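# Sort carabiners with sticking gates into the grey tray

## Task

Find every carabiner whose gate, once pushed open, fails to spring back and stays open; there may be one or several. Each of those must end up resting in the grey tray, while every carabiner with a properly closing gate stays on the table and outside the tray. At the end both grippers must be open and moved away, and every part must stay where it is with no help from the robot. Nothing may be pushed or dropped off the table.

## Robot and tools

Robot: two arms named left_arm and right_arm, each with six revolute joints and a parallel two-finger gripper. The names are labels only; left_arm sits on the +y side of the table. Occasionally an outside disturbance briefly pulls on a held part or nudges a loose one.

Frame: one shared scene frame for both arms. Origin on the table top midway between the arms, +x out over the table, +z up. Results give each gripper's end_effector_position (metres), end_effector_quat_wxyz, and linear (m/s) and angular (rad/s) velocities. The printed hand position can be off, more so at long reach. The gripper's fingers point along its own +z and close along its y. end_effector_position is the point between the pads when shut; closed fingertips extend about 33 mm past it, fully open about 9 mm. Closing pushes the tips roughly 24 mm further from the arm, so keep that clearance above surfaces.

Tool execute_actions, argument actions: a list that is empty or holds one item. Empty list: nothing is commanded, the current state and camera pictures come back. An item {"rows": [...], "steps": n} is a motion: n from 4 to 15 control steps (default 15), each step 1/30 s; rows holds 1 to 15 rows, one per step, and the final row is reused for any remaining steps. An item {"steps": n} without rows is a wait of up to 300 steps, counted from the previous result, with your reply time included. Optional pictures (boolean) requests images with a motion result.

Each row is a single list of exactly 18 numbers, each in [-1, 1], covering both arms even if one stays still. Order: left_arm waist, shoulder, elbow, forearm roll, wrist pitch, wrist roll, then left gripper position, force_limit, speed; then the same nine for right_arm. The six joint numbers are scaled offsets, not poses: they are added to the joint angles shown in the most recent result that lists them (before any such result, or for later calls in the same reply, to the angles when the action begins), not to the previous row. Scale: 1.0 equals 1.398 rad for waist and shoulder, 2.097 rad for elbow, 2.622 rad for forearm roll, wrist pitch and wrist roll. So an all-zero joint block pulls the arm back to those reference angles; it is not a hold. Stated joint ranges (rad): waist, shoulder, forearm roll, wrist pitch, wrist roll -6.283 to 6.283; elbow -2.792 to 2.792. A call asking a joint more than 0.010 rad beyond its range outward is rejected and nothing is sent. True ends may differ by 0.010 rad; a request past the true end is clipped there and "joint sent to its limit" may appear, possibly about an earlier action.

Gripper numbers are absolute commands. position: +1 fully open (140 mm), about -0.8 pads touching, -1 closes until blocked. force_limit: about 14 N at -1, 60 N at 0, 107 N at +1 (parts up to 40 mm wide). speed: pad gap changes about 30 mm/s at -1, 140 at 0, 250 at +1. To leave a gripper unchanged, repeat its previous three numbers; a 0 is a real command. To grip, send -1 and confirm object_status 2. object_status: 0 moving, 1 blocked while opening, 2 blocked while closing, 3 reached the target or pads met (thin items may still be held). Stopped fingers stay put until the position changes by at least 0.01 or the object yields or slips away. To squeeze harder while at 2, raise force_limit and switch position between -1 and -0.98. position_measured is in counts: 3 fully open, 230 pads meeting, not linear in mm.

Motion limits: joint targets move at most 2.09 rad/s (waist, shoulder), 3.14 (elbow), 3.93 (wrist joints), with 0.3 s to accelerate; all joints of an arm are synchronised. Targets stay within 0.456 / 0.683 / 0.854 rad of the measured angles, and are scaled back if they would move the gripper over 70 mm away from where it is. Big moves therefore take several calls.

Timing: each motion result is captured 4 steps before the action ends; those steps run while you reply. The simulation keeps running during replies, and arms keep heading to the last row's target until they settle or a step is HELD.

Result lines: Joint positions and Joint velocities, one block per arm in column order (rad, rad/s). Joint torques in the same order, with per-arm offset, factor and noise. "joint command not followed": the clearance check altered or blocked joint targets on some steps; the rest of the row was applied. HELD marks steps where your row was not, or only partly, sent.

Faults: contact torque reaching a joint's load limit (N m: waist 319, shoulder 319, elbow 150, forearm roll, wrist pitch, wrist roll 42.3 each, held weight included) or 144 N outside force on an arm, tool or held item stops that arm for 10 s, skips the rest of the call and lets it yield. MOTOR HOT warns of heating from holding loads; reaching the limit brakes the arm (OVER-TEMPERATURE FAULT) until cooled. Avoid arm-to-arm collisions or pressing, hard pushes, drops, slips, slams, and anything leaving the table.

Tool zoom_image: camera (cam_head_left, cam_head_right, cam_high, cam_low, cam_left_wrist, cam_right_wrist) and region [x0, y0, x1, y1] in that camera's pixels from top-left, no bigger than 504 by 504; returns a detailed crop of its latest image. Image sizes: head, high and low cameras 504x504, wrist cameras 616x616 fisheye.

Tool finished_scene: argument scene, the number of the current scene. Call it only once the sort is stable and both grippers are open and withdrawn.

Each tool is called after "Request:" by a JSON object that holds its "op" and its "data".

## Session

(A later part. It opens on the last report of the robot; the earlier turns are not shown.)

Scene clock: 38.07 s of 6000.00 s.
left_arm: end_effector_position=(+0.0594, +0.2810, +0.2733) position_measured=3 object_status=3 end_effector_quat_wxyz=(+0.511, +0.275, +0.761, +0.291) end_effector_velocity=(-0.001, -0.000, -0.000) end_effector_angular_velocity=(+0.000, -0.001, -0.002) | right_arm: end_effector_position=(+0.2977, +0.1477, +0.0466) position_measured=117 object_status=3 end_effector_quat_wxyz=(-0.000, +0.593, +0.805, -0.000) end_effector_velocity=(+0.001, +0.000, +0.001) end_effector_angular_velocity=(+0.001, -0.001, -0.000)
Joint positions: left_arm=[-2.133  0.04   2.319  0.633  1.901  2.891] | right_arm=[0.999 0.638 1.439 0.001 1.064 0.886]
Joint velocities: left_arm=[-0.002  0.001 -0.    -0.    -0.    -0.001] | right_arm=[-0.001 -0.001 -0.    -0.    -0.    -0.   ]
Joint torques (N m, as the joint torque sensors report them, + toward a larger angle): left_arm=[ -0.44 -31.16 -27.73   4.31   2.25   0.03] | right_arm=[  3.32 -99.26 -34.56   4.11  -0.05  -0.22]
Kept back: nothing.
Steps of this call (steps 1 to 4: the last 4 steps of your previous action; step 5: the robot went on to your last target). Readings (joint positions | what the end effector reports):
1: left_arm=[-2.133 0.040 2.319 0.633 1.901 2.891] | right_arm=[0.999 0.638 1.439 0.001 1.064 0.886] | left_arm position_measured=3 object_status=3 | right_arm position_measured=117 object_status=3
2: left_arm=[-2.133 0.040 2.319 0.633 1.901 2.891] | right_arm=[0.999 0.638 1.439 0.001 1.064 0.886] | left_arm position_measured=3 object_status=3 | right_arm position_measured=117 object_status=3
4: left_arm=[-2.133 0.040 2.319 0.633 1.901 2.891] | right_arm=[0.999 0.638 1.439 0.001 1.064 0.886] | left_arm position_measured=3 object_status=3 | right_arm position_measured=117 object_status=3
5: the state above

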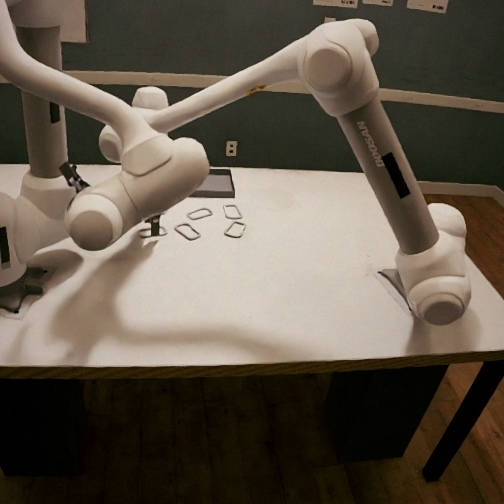

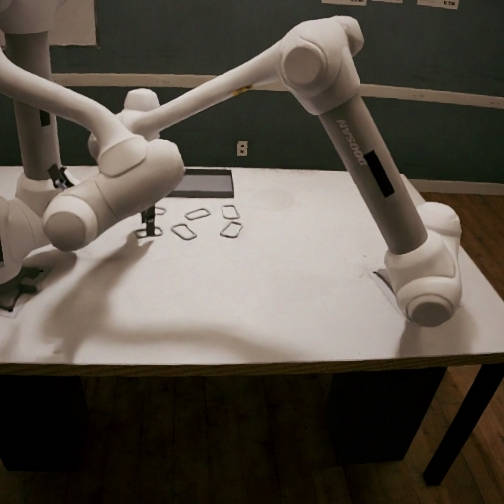

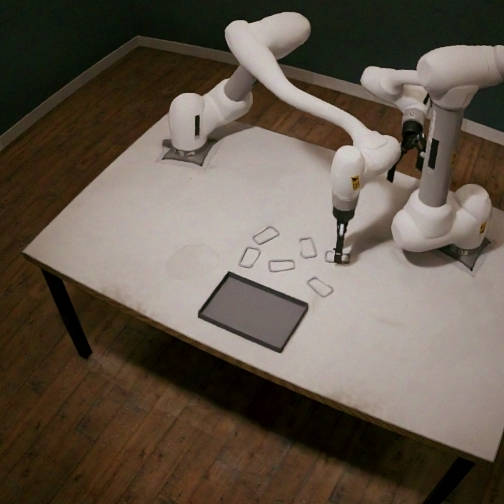

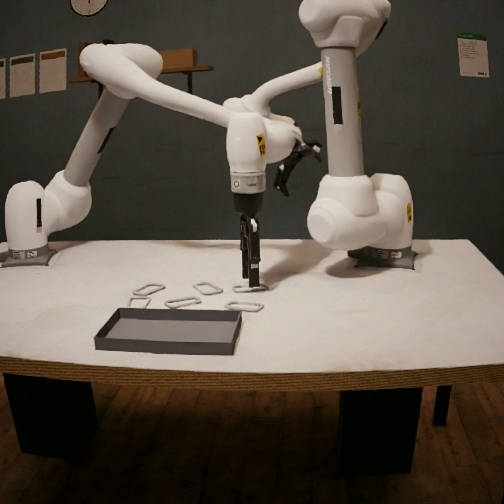

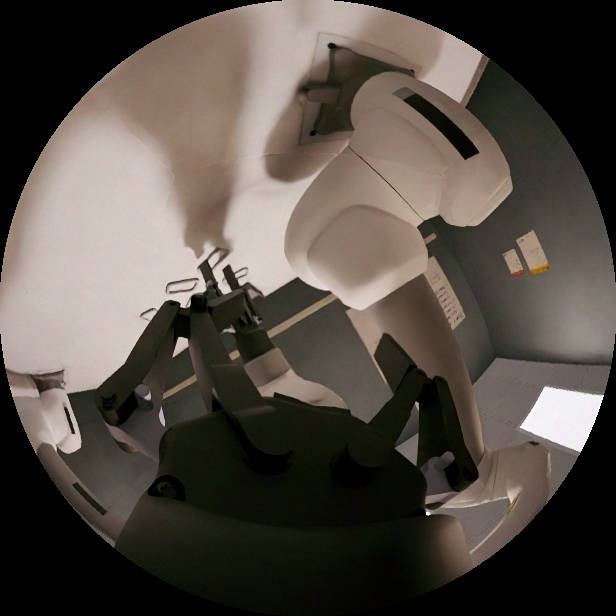

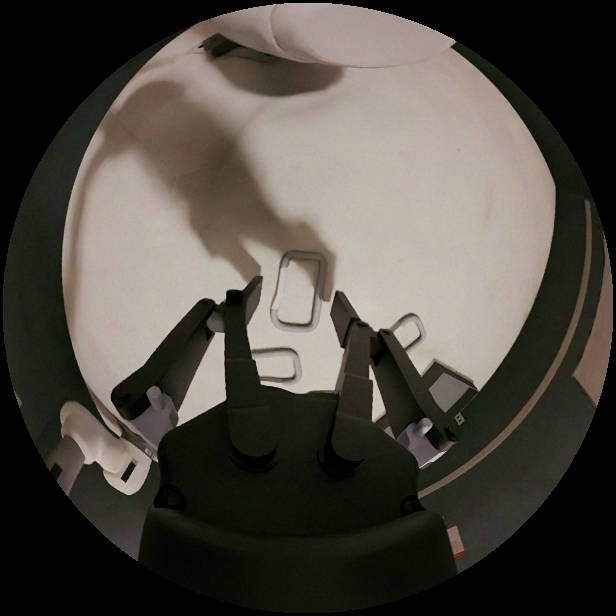

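Request:
{"op": "execute_actions", "data": {"actions": [{"rows":[[0,0,0,0,0,0,1,0,0,0,0.0039,0.0022,0,-0.0039,0,0.1,-0.5,-0.3],[0,0,0,0,0,0,1,0,0,0,0.0039,0.0022,0,-0.0039,0,-0.3,-0.5,-0.3]],"steps":15}]}}

Request:
{"op": "execute_actions", "data": {"actions": [{"steps":10}], "pictures": true}}

Request:
{"op": "zoom_image", "data": {"camera": "cam_right_wrist", "region": [220,220,380,350]}}

Scene clock: 38.63 s of 6000.00 s.
left_arm: end_effector_position=(+0.0594, +0.2810, +0.2733) position_measured=3 object_status=3 end_effector_quat_wxyz=(+0.511, +0.275, +0.761, +0.291) end_effector_velocity=(-0.001, -0.000, -0.000) end_effector_angular_velocity=(+0.001, -0.000, -0.003) | right_arm: end_effector_position=(+0.2979, +0.1478, +0.0400) position_measured=164 object_status=0 end_effector_quat_wxyz=(-0.001, +0.593, +0.805, +0.000) end_effector_velocity=(+0.001, +0.002, +0.004) end_effector_angular_velocity=(+0.007, -0.002, -0.001)
Joint positions: left_arm=[-2.133  0.04   2.319  0.633  1.901  2.891] | right_arm=[0.999 0.644 1.443 0.001 1.054 0.886]
Joint velocities: left_arm=[-0.002  0.001 -0.     0.    -0.     0.001] | right_arm=[-0.    -0.003 -0.002  0.001 -0.002  0.   ]
Joint torques (N m, as the joint torque sensors report them, + toward a larger angle): left_arm=[ -0.26 -31.11 -27.89   4.35   2.2    0.1 ] | right_arm=[  5.49 -50.93  -9.1    4.89  -0.84   0.07]
Steps of this call (steps 1 to 6: the robot went on to your last target; steps 7 to 17: the first 11 steps of this action). Readings (joint positions | what the end effector reports):
7: left_arm=[-2.133 0.040 2.319 0.633 1.901 2.891] | right_arm=[0.999 0.638 1.439 0.001 1.064 0.886] | left_arm position_measured=3 object_status=3 | right_arm position_measured=117 object_status=3
8: left_arm=[-2.133 0.040 2.319 0.633 1.901 2.891] | right_arm=[0.999 0.639 1.440 0.001 1.061 0.886] | left_arm position_measured=3 object_status=3 | right_arm position_measured=117 object_status=0
10: left_arm=[-2.133 0.040 2.319 0.633 1.901 2.891] | right_arm=[0.999 0.642 1.442 0.001 1.057 0.886] | left_arm position_measured=3 object_status=3 | right_arm position_measured=124 object_status=0
14: left_arm=[-2.133 0.040 2.319 0.633 1.901 2.891] | right_arm=[0.999 0.644 1.444 0.001 1.054 0.886] | left_arm position_measured=3 object_status=3 | right_arm position_measured=147 object_status=0
17: the state above

Scene clock: 38.97 s of 6000.00 s.
left_arm: end_effector_position=(+0.0594, +0.2810, +0.2733) position_measured=3 object_status=3 end_effector_quat_wxyz=(+0.511, +0.275, +0.761, +0.291) end_effector_velocity=(+0.000, +0.000, -0.000) end_effector_angular_velocity=(+0.002, -0.000, +0.001) | right_arm: end_effector_position=(+0.2978, +0.1477, +0.0399) position_measured=167 object_status=3 end_effector_quat_wxyz=(-0.001, +0.593, +0.805, +0.000) end_effector_velocity=(-0.000, -0.000, +0.000) end_effector_angular_velocity=(+0.000, +0.001, -0.000)
Joint positions: left_arm=[-2.133  0.04   2.319  0.633  1.901  2.891] | right_arm=[0.999 0.644 1.444 0.001 1.054 0.886]
Joint velocities: left_arm=[ 0.002  0.001 -0.    -0.    -0.     0.001] | right_arm=[-0.    -0.     0.001  0.001 -0.     0.   ]
Joint torques (N m, as the joint torque sensors report them, + toward a larger angle): left_arm=[ -0.28 -31.13 -27.84   4.42   2.21  -0.02] | right_arm=[  5.09 -42.15  -4.54   4.88  -0.71  -0.19]
Kept back: nothing.
Steps of this call (steps 1 to 4: the last 4 steps of your previous action; steps 5 to 10: the robot went on to your last target). Readings (joint positions | what the end effector reports):
1: left_arm=[-2.133 0.040 2.319 0.633 1.901 2.891] | right_arm=[0.999 0.644 1.443 0.001 1.054 0.886] | left_arm position_measured=3 object_status=3 | right_arm position_measured=167 object_status=0
2: left_arm=[-2.133 0.040 2.319 0.633 1.901 2.891] | right_arm=[0.999 0.644 1.443 0.001 1.054 0.886] | left_arm position_measured=3 object_status=3 | right_arm position_measured=167 object_status=0
4: left_arm=[-2.133 0.040 2.319 0.633 1.901 2.891] | right_arm=[0.999 0.644 1.443 0.001 1.054 0.886] | left_arm position_measured=3 object_status=3 | right_arm position_measured=167 object_status=0
8: left_arm=[-2.133 0.040 2.319 0.633 1.901 2.891] | right_arm=[0.999 0.644 1.444 0.001 1.054 0.886] | left_arm position_measured=3 object_status=3 | right_arm position_measured=167 object_status=3
10: the state above

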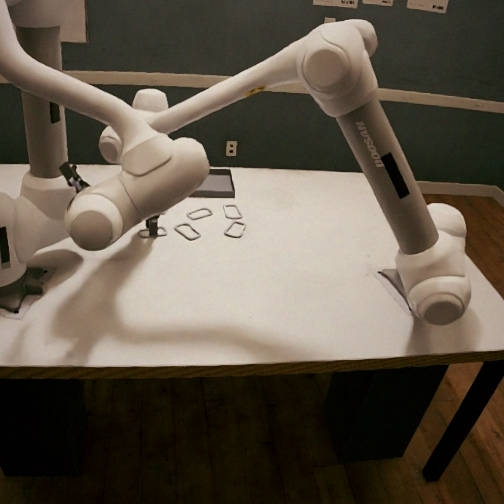

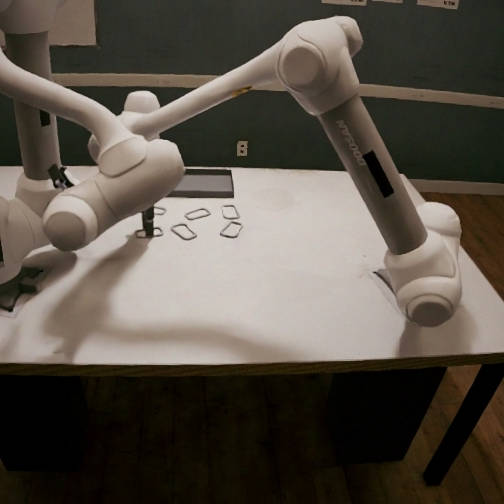

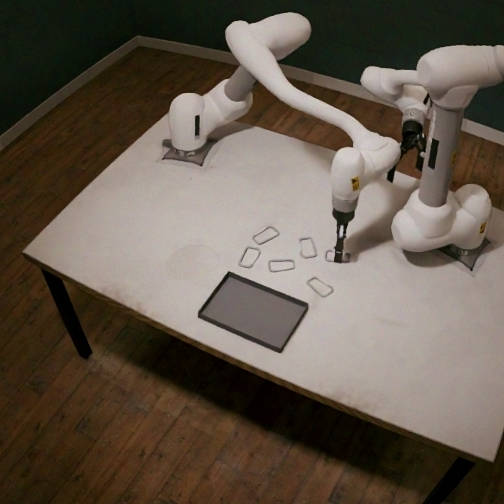

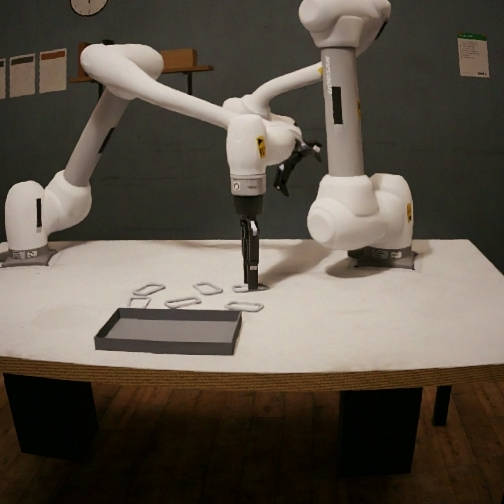

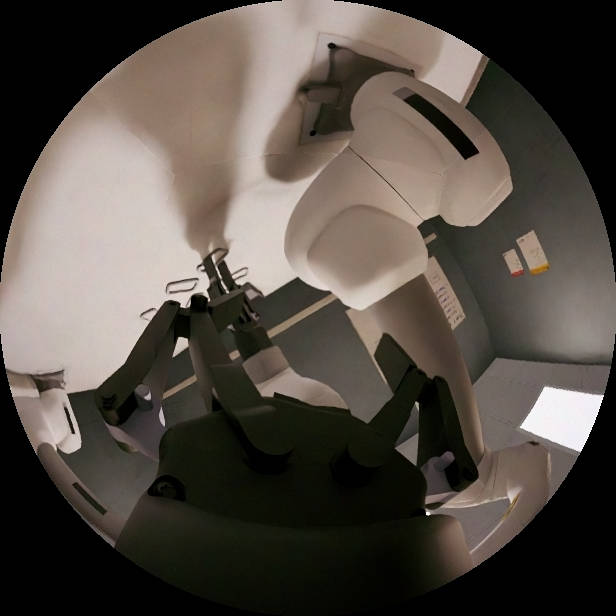

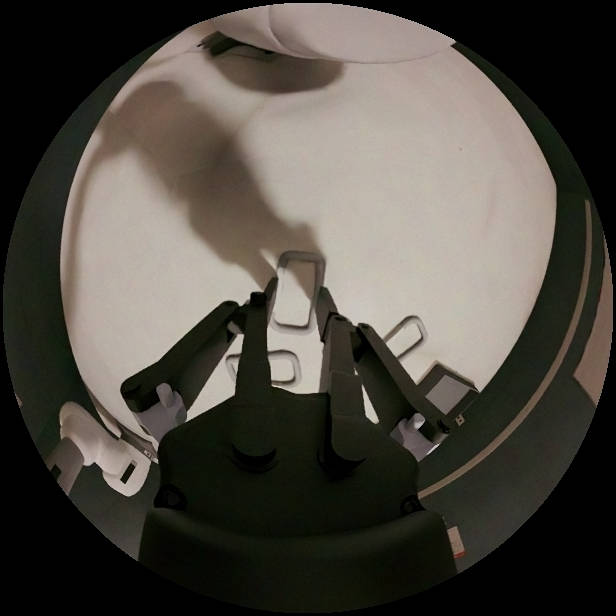

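Region (220, 220, 380, 350) of cam_right_wrist's 616x616 image, scaled by 3.150, with more detail than that image has; it fills the top 410 rows of this view, and the rest is white.

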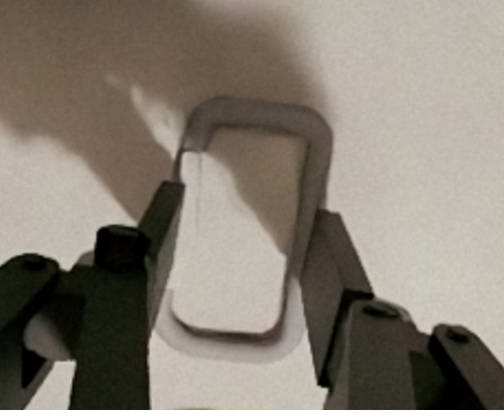

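Request:
{"op": "execute_actions", "data": {"actions": [{"rows":[[0,0,0,0,0,0,1,0,0,0,-0.0009,-0.0005,0,0.0009,0,-0.3,-0.5,-0.5],[0,0,0,0,0,0,1,0,0,0,-0.0009,-0.0005,0,0.0009,0,-0.38,-0.5,-0.5]],"steps":15}]}}

Request:
{"op": "execute_actions", "data": {"actions": [{"steps":8}], "pictures": true}}

Request:
{"op": "zoom_image", "data": {"camera": "cam_right_wrist", "region": [220,220,380,350]}}

Scene clock: 39.50 s of 6000.00 s.
left_arm: end_effector_position=(+0.0594, +0.2810, +0.2733) position_measured=3 object_status=3 end_effector_quat_wxyz=(+0.511, +0.275, +0.761, +0.291) end_effector_velocity=(-0.000, +0.000, -0.000) end_effector_angular_velocity=(-0.000, -0.001, -0.001) | right_arm: end_effector_position=(+0.2978, +0.1476, +0.0411) position_measured=177 object_status=3 end_effector_quat_wxyz=(-0.000, +0.593, +0.805, -0.000) end_effector_velocity=(+0.000, +0.000, +0.000) end_effector_angular_velocity=(+0.000, +0.000, -0.001)
Joint positions: left_arm=[-2.133  0.04   2.319  0.633  1.901  2.891] | right_arm=[0.999 0.643 1.443 0.001 1.056 0.886]
Joint velocities: left_arm=[-0.001  0.001  0.    -0.001  0.    -0.001] | right_arm=[-0.     0.    -0.001  0.     0.001  0.   ]
Joint torques (N m, as the joint torque sensors report them, + toward a larger angle): left_arm=[ -0.7  -31.02 -27.6    4.29   2.25   0.06] | right_arm=[  4.   -80.39 -22.96   4.02   1.48  -0.55]
Steps of this call (steps 1 to 5: the robot went on to your last target; steps 6 to 16: the first 11 steps of this action). Readings (joint positions | what the end effector reports):
6: left_arm=[-2.133 0.040 2.319 0.633 1.901 2.891] | right_arm=[0.999 0.644 1.444 0.001 1.054 0.886] | left_arm position_measured=3 object_status=3 | right_arm position_measured=167 object_status=3
7: left_arm=[-2.133 0.040 2.319 0.633 1.901 2.891] | right_arm=[0.999 0.644 1.444 0.001 1.054 0.886] | left_arm position_measured=3 object_status=3 | right_arm position_measured=167 object_status=0
9: left_arm=[-2.133 0.040 2.319 0.633 1.901 2.891] | right_arm=[0.999 0.643 1.443 0.001 1.055 0.886] | left_arm position_measured=3 object_status=3 | right_arm position_measured=173 object_status=0
13: left_arm=[-2.133 0.040 2.319 0.633 1.901 2.891] | right_arm=[0.999 0.643 1.443 0.001 1.056 0.886] | left_arm position_measured=3 object_status=3 | right_arm position_measured=177 object_status=0
16: the state above

Scene clock: 39.77 s of 6000.00 s.
left_arm: end_effector_position=(+0.0594, +0.2810, +0.2733) position_measured=3 object_status=3 end_effector_quat_wxyz=(+0.511, +0.275, +0.761, +0.291) end_effector_velocity=(-0.000, +0.000, -0.000) end_effector_angular_velocity=(+0.000, +0.001, +0.000) | right_arm: end_effector_position=(+0.2978, +0.1477, +0.0413) position_measured=177 object_status=3 end_effector_quat_wxyz=(-0.000, +0.593, +0.805, +0.000) end_effector_velocity=(-0.000, +0.000, +0.003) end_effector_angular_velocity=(+0.002, -0.001, -0.000)
Joint positions: left_arm=[-2.133  0.04   2.319  0.633  1.901  2.891] | right_arm=[0.999 0.642 1.443 0.001 1.056 0.886]
Joint velocities: left_arm=[-0.    -0.     0.    -0.001 -0.     0.   ] | right_arm=[ 0.    -0.003 -0.    -0.     0.     0.001]
Joint torques (N m, as the joint torque sensors report them, + toward a larger angle): left_arm=[  0.27 -31.21 -27.97   4.29   2.3   -0.1 ] | right_arm=[  5.42 -92.81 -30.51   4.4   -0.07  -0.36]
Kept back: nothing.
Steps of this call (steps 1 to 4: the last 4 steps of your previous action; steps 5 to 8: the robot went on to your last target). Readings (joint positions | what the end effector reports):
1: left_arm=[-2.133 0.040 2.319 0.633 1.901 2.891] | right_arm=[0.999 0.643 1.443 0.001 1.056 0.886] | left_arm position_measured=3 object_status=3 | right_arm position_measured=177 object_status=3
2: left_arm=[-2.133 0.040 2.319 0.633 1.901 2.891] | right_arm=[0.999 0.643 1.443 0.001 1.056 0.886] | left_arm position_measured=3 object_status=3 | right_arm position_measured=177 object_status=3
4: left_arm=[-2.133 0.040 2.319 0.633 1.901 2.891] | right_arm=[0.999 0.643 1.443 0.001 1.056 0.886] | left_arm position_measured=3 object_status=3 | right_arm position_measured=177 object_status=3
8: the state above

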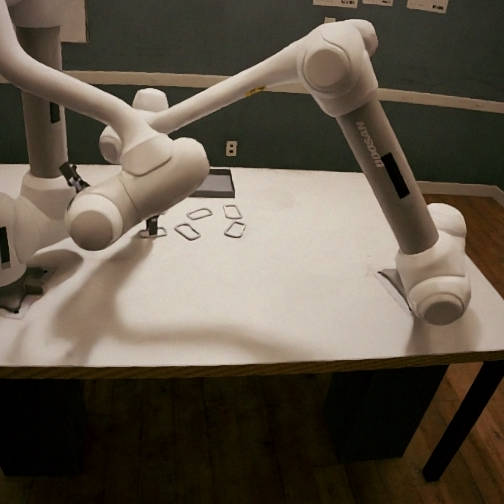

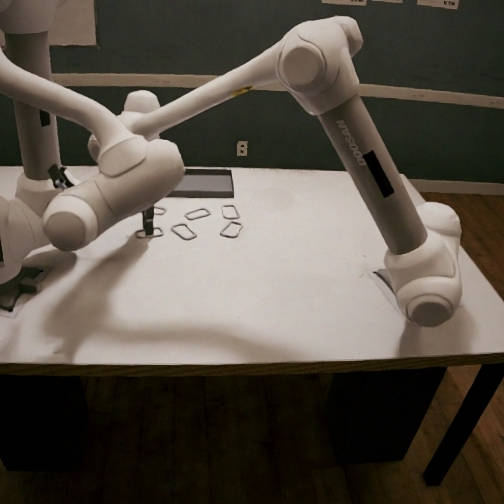

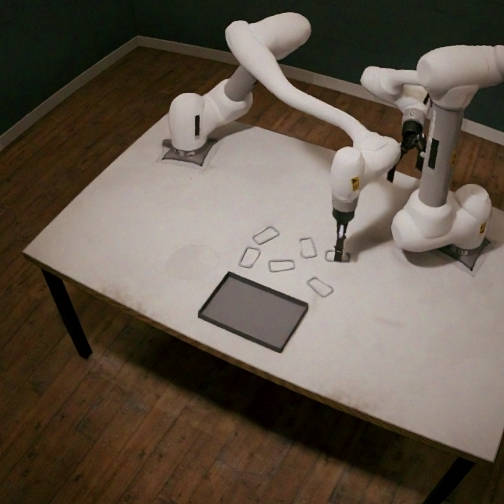

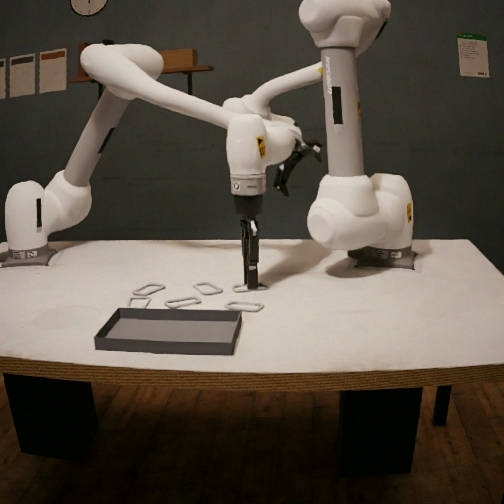

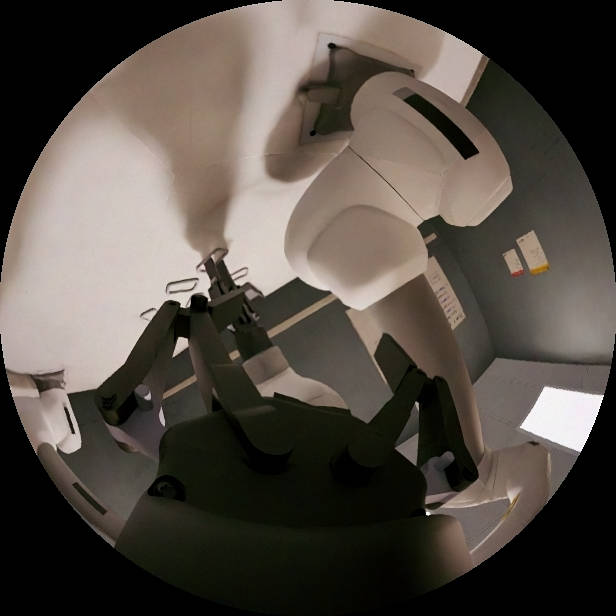

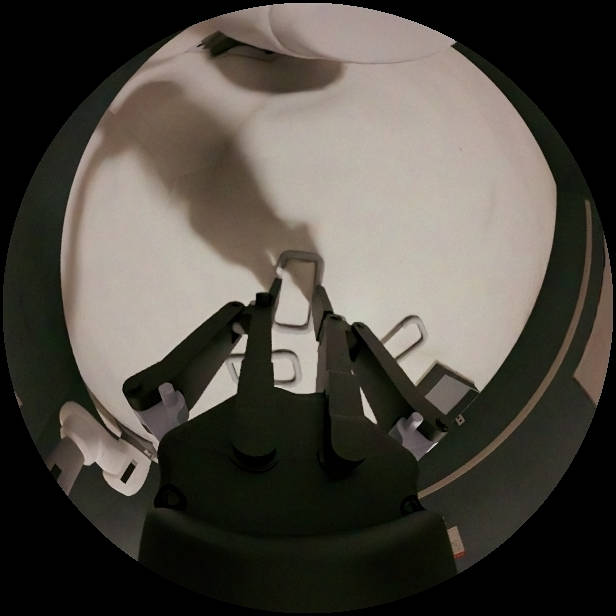

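Region (220, 220, 380, 350) of cam_right_wrist's 616x616 image, scaled by 3.150, with more detail than that image has; it fills the top 410 rows of this view, and the rest is white.

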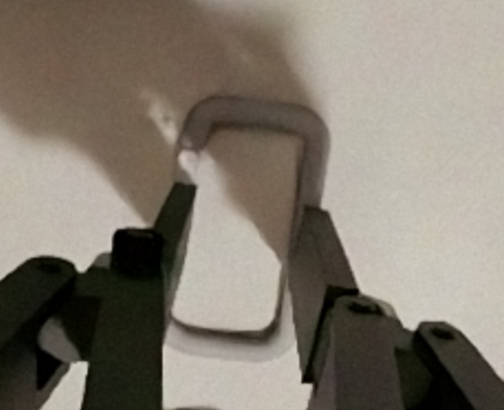

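Request:
{"op": "execute_actions", "data": {"actions": [{"rows":[[0,0,0,0,0,0,1,0,0,0,-0.0003,-0.0002,0,0.0003,0,-0.5,-0.5,-0.6]],"steps":15}]}}

Request:
{"op": "execute_actions", "data": {"actions": [{"steps":8}], "pictures": true}}

Request:
{"op": "zoom_image", "data": {"camera": "cam_right_wrist", "region": [250,230,350,340]}}

Scene clock: 40.27 s of 6000.00 s.
left_arm: end_effector_position=(+0.0594, +0.2810, +0.2733) position_measured=3 object_status=3 end_effector_quat_wxyz=(+0.511, +0.275, +0.761, +0.291) end_effector_velocity=(+0.000, -0.000, -0.000) end_effector_angular_velocity=(-0.001, -0.001, +0.001) | right_arm: end_effector_position=(+0.2978, +0.1477, +0.0419) position_measured=192 object_status=3 end_effector_quat_wxyz=(-0.000, +0.593, +0.805, +0.000) end_effector_velocity=(-0.000, -0.000, -0.000) end_effector_angular_velocity=(-0.001, +0.000, -0.000)
Joint positions: left_arm=[-2.133  0.04   2.319  0.633  1.901  2.891] | right_arm=[0.999 0.642 1.442 0.001 1.057 0.886]
Joint velocities: left_arm=[ 0.001  0.     0.     0.    -0.    -0.001] | right_arm=[ 0.    -0.     0.001  0.    -0.     0.   ]
Joint torques (N m, as the joint torque sensors report them, + toward a larger angle): left_arm=[ -0.39 -31.22 -27.69   4.42   2.27   0.07] | right_arm=[  3.86 -99.76 -33.6    4.03  -0.06  -0.35]
Steps of this call (steps 1 to 4: the robot went on to your last target; steps 5 to 15: the first 11 steps of this action). Readings (joint positions | what the end effector reports):
5: left_arm=[-2.133 0.040 2.319 0.633 1.901 2.891] | right_arm=[0.999 0.642 1.443 0.001 1.056 0.886] | left_arm position_measured=3 object_status=3 | right_arm position_measured=177 object_status=0
6: left_arm=[-2.133 0.040 2.319 0.633 1.901 2.891] | right_arm=[0.999 0.642 1.443 0.001 1.056 0.886] | left_arm position_measured=3 object_status=3 | right_arm position_measured=178 object_status=0
8: left_arm=[-2.133 0.040 2.319 0.633 1.901 2.891] | right_arm=[0.999 0.642 1.442 0.001 1.057 0.886] | left_arm position_measured=3 object_status=3 | right_arm position_measured=186 object_status=0
12: left_arm=[-2.133 0.040 2.319 0.633 1.901 2.891] | right_arm=[0.999 0.642 1.442 0.001 1.057 0.886] | left_arm position_measured=3 object_status=3 | right_arm position_measured=192 object_status=0
15: the state above

Scene clock: 40.53 s of 6000.00 s.
left_arm: end_effector_position=(+0.0594, +0.2810, +0.2733) position_measured=3 object_status=3 end_effector_quat_wxyz=(+0.511, +0.275, +0.761, +0.291) end_effector_velocity=(+0.001, +0.000, +0.000) end_effector_angular_velocity=(-0.001, +0.001, +0.003) | right_arm: end_effector_position=(+0.2978, +0.1477, +0.0419) position_measured=192 object_status=3 end_effector_quat_wxyz=(-0.000, +0.593, +0.805, +0.000) end_effector_velocity=(+0.000, -0.000, -0.000) end_effector_angular_velocity=(-0.000, -0.000, +0.000)
Joint positions: left_arm=[-2.133  0.04   2.319  0.633  1.901  2.891] | right_arm=[0.999 0.642 1.442 0.001 1.057 0.886]
Joint velocities: left_arm=[ 0.002 -0.001  0.    -0.     0.    -0.   ] | right_arm=[-0.  0. -0. -0. -0. -0.]
Joint torques (N m, as the joint torque sensors report them, + toward a larger angle): left_arm=[ -0.29 -30.54 -27.78   4.43   2.19   0.01] | right_arm=[  2.78 -97.44 -33.     3.87   0.26  -0.34]
Kept back: nothing.
Steps of this call (steps 1 to 4: the last 4 steps of your previous action; steps 5 to 8: the robot went on to your last target). Readings (joint positions | what the end effector reports):
1: left_arm=[-2.133 0.040 2.319 0.633 1.901 2.891] | right_arm=[0.999 0.642 1.442 0.001 1.057 0.886] | left_arm position_measured=3 object_status=3 | right_arm position_measured=192 object_status=3
2: left_arm=[-2.133 0.040 2.319 0.633 1.901 2.891] | right_arm=[0.999 0.642 1.442 0.001 1.057 0.886] | left_arm position_measured=3 object_status=3 | right_arm position_measured=192 object_status=3
4: left_arm=[-2.133 0.040 2.319 0.633 1.901 2.891] | right_arm=[0.999 0.642 1.442 0.001 1.057 0.886] | left_arm position_measured=3 object_status=3 | right_arm position_measured=192 object_status=3
8: the state above

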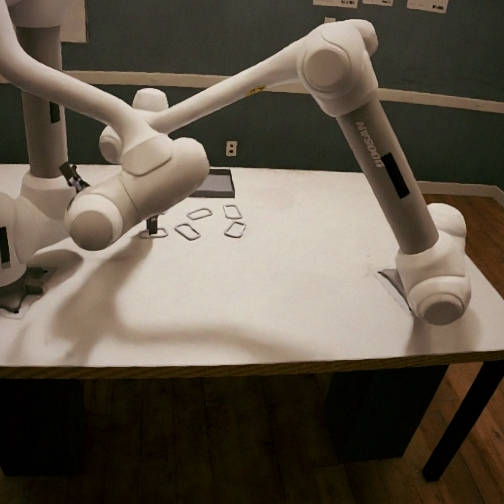

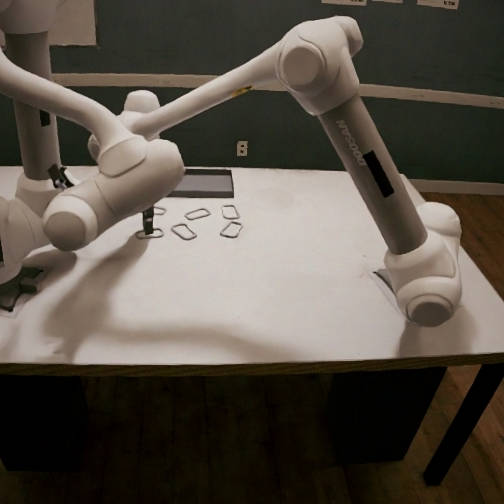

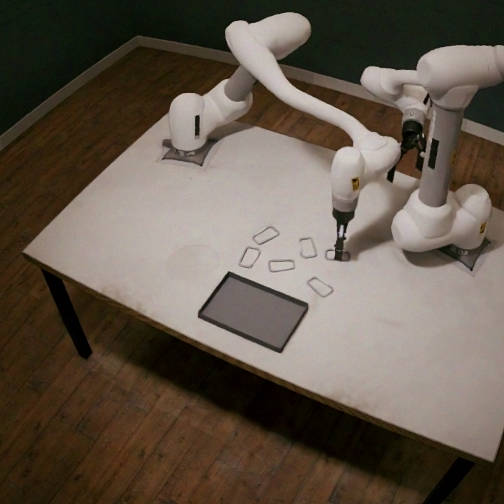

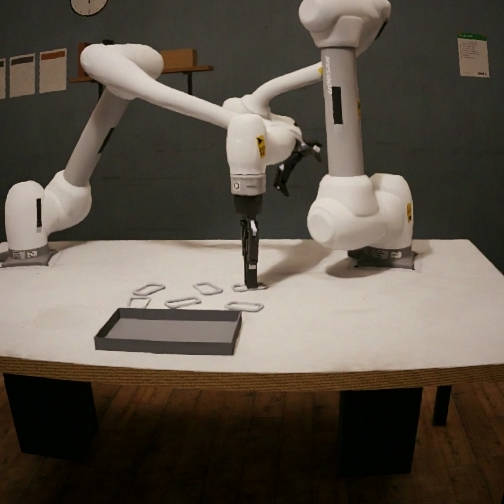

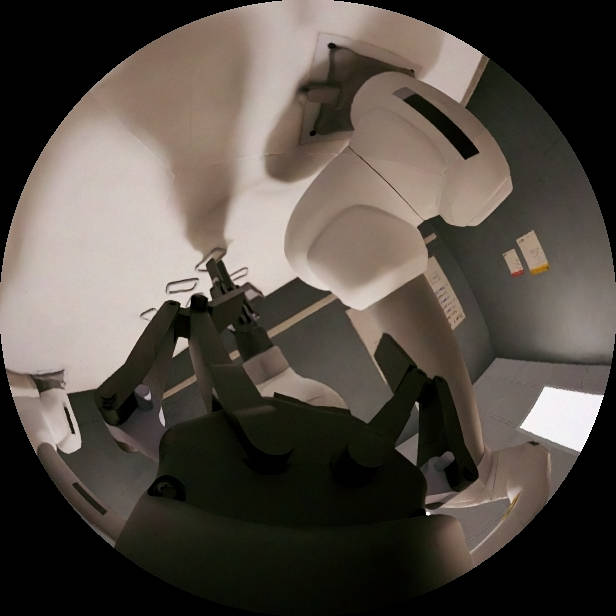

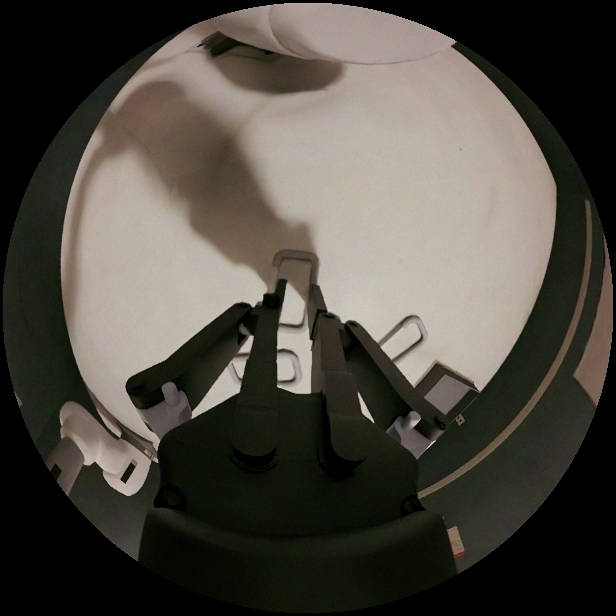

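Region (250, 230, 350, 340) of cam_right_wrist's 616x616 image, scaled by 4.582, with more detail than that image has; it fills the left 458 columns of this view, and the rest is white.

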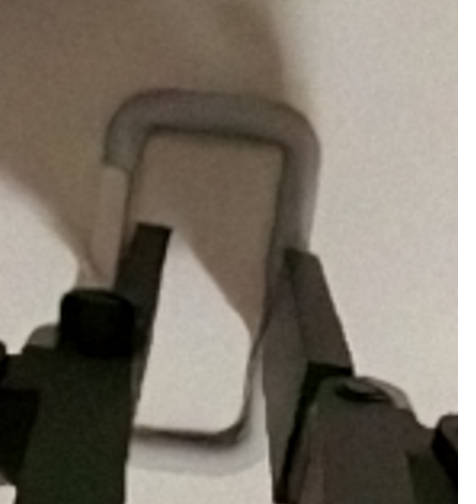

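Request:
{"op": "execute_actions", "data": {"actions": [{"rows":[[0,0,0,0,0,0,1,0,0,0,-0.0067,-0.0038,0,0.0066,0,-0.5,-0.5,0.5],[0,0,0,0,0,0,1,0,0,0,-0.0067,-0.0038,0,0.0066,0,-0.5,-0.5,0.5],[0,0,0,0,0,0,1,0,0,0,-0.0067,-0.0038,0,0.0066,0,0.1,-0.5,0.5]],"steps":15}]}}

Request:
{"op": "execute_actions", "data": {"actions": [{"rows":[[0,0,0,0,0,0,1,0,0,0,-0.0067,-0.0038,0,0.0066,0,0.1,-0.5,0.5],[0,0,0,0,0,0,1,0,0,0,-0.0067,-0.0038,0,0.0066,0,0.1,-0.5,0.5],[0,0,0,0,0,0,1,0,0,0,-0.0067,-0.0038,0,0.0066,0,0.1,-0.5,0.5],[0,0,0,0,0,0,1,0,0,0,-0.0067,-0.0038,0,0.0066,0,0.1,-0.5,0.5],[0,0,0,0,0,0,1,0,0,0,0.0025,0.0014,0,-0.0024,0,0.1,-0.5,0.5]],"steps":15}], "pictures": true}}

Request:
{"op": "zoom_image", "data": {"camera": "cam_right_wrist", "region": [220,220,380,350]}}

Scene clock: 41.40 s of 6000.00 s.
left_arm: end_effector_position=(+0.0594, +0.2810, +0.2733) position_measured=3 object_status=3 end_effector_quat_wxyz=(+0.511, +0.275, +0.761, +0.291) end_effector_velocity=(+0.000, +0.000, +0.000) end_effector_angular_velocity=(-0.001, +0.000, +0.001) | right_arm: end_effector_position=(+0.2978, +0.1477, +0.0537) position_measured=118 object_status=0 end_effector_quat_wxyz=(-0.000, +0.593, +0.805, +0.000) end_effector_velocity=(-0.000, +0.000, +0.001) end_effector_angular_velocity=(-0.000, +0.000, -0.000)
Joint positions: left_arm=[-2.133  0.04   2.319  0.633  1.901  2.891] | right_arm=[0.999 0.633 1.434 0.001 1.074 0.886]
Joint velocities: left_arm=[ 0.001 -0.     0.     0.    -0.    -0.001] | right_arm=[ 0.    -0.    -0.002  0.     0.002  0.   ]
Joint torques (N m, as the joint torque sensors report them, + toward a larger angle): left_arm=[  0.16 -30.96 -27.82   4.27   2.21   0.02] | right_arm=[  3.9  -99.11 -34.59   3.88   0.    -0.2 ]
Steps of this call (steps 1 to 15: the robot went on to your last target; steps 16 to 26: the first 11 steps of this action). Readings (joint positions | what the end effector reports):
16: left_arm=[-2.133 0.040 2.319 0.633 1.901 2.891] | right_arm=[0.999 0.642 1.442 0.001 1.057 0.886] | left_arm position_measured=3 object_status=3 | right_arm position_measured=192 object_status=3
17: left_arm=[-2.133 0.040 2.319 0.633 1.901 2.891] | right_arm=[0.999 0.640 1.441 0.001 1.061 0.886] | left_arm position_measured=3 object_status=3 | right_arm position_measured=192 object_status=3
19: left_arm=[-2.133 0.040 2.319 0.633 1.901 2.891] | right_arm=[0.999 0.635 1.436 0.001 1.069 0.886] | left_arm position_measured=3 object_status=3 | right_arm position_measured=188 object_status=0
23: left_arm=[-2.133 0.040 2.319 0.633 1.901 2.891] | right_arm=[0.999 0.633 1.435 0.001 1.073 0.886] | left_arm position_measured=3 object_status=3 | right_arm position_measured=146 object_status=0
26: the state above

Scene clock: 41.90 s of 6000.00 s.
left_arm: end_effector_position=(+0.0594, +0.2810, +0.2733) position_measured=3 object_status=3 end_effector_quat_wxyz=(+0.511, +0.275, +0.761, +0.291) end_effector_velocity=(+0.000, +0.000, -0.000) end_effector_angular_velocity=(+0.001, +0.001, +0.002) | right_arm: end_effector_position=(+0.2978, +0.1477, +0.0505) position_measured=117 object_status=3 end_effector_quat_wxyz=(-0.000, +0.593, +0.805, +0.000) end_effector_velocity=(-0.000, +0.000, -0.013) end_effector_angular_velocity=(+0.002, -0.000, +0.001)
Joint positions: left_arm=[-2.133  0.04   2.319  0.633  1.901  2.891] | right_arm=[0.999 0.635 1.437 0.001 1.069 0.886]
Joint velocities: left_arm=[ 0.001  0.    -0.    -0.001 -0.     0.   ] | right_arm=[ 0.     0.01   0.009  0.001 -0.021 -0.001]
Joint torques (N m, as the joint torque sensors report them, + toward a larger angle): left_arm=[ -0.31 -31.47 -27.68   4.35   2.37   0.  ] | right_arm=[   1.39 -103.88  -36.35    3.72    0.15   -0.49]
Steps of this call (steps 1 to 4: the last 4 steps of your previous action; steps 5 to 15: the first 11 steps of this action, its rows measured from where the robot was after step 4). Readings (joint positions | what the end effector reports):
4: left_arm=[-2.133 0.040 2.319 0.633 1.901 2.891] | right_arm=[0.999 0.633 1.434 0.001 1.074 0.886] | left_arm position_measured=3 object_status=3 | right_arm position_measured=117 object_status=0
5: left_arm=[-2.133 0.040 2.319 0.633 1.901 2.891] | right_arm=[0.999 0.633 1.434 0.001 1.074 0.886] | left_arm position_measured=3 object_status=3 | right_arm position_measured=117 object_status=0
6: left_arm=[-2.133 0.040 2.319 0.633 1.901 2.891] | right_arm=[0.999 0.631 1.433 0.001 1.078 0.886] | left_arm position_measured=3 object_status=3 | right_arm position_measured=117 object_status=3
8: left_arm=[-2.133 0.040 2.319 0.633 1.901 2.891] | right_arm=[0.999 0.626 1.428 0.001 1.086 0.886] | left_arm position_measured=3 object_status=3 | right_arm position_measured=117 object_status=3
12: left_arm=[-2.133 0.040 2.319 0.633 1.901 2.891] | right_arm=[0.999 0.633 1.435 0.001 1.074 0.886] | left_arm position_measured=3 object_status=3 | right_arm position_measured=117 object_status=3
15: the state above

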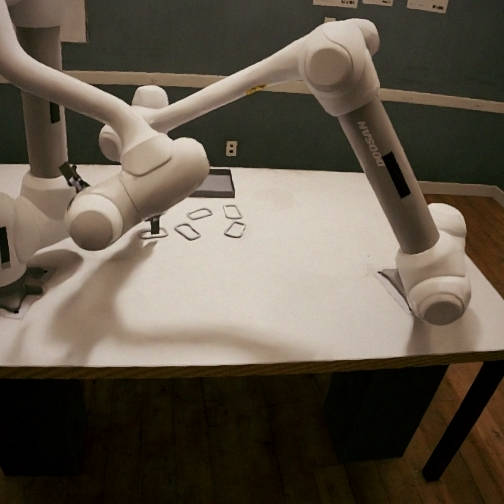

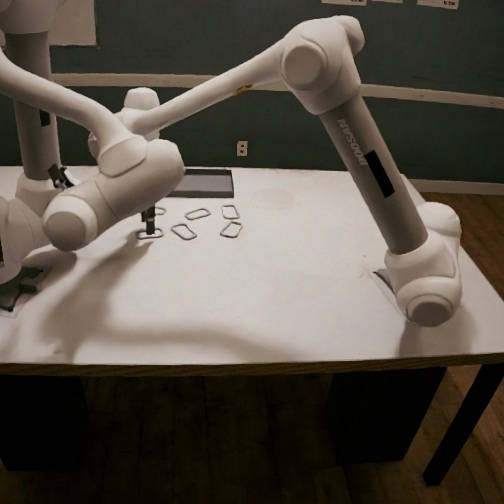

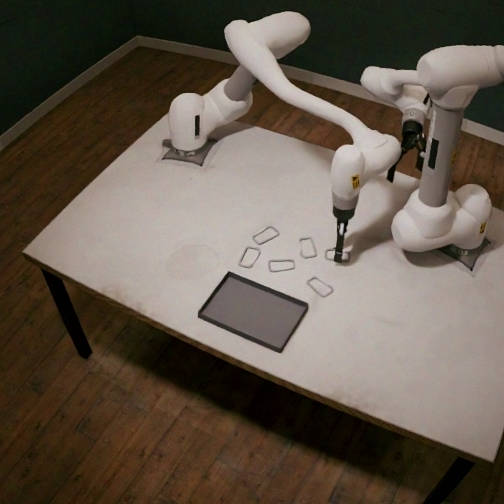

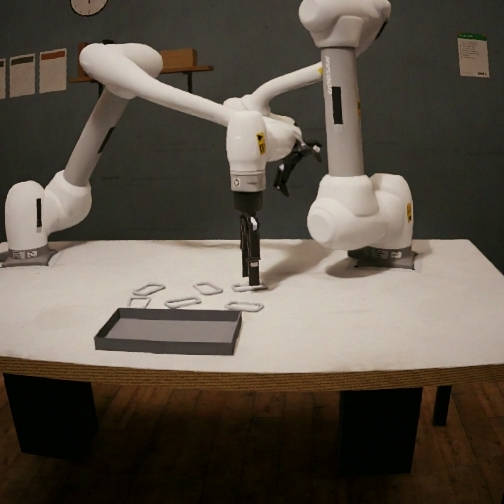

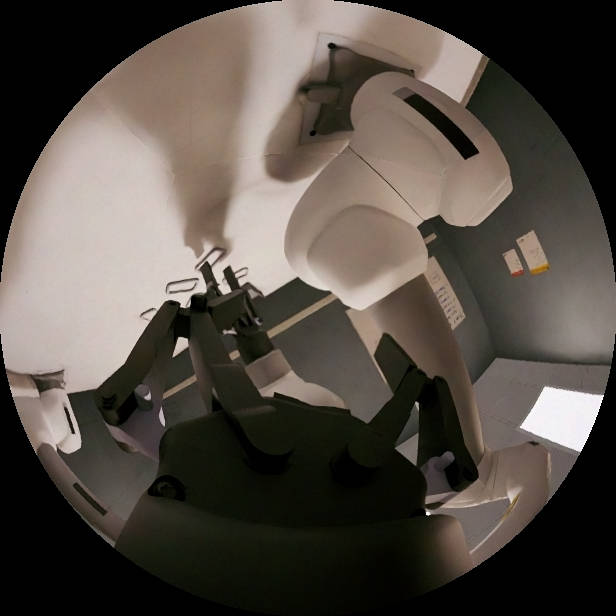

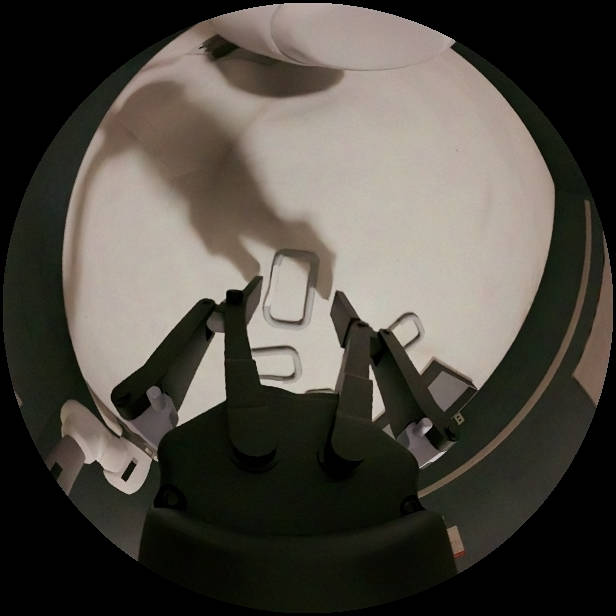

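Region (220, 220, 380, 350) of cam_right_wrist's 616x616 image, scaled by 3.150, with more detail than that image has; it fills the top 410 rows of this view, and the rest is white.

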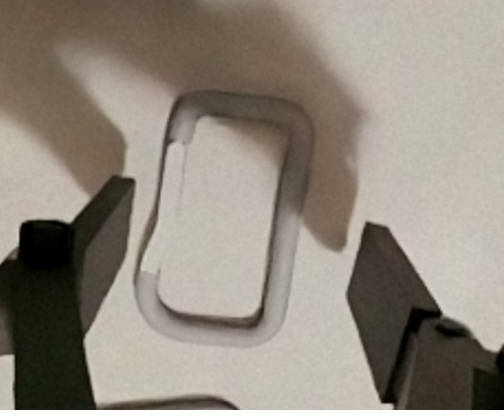

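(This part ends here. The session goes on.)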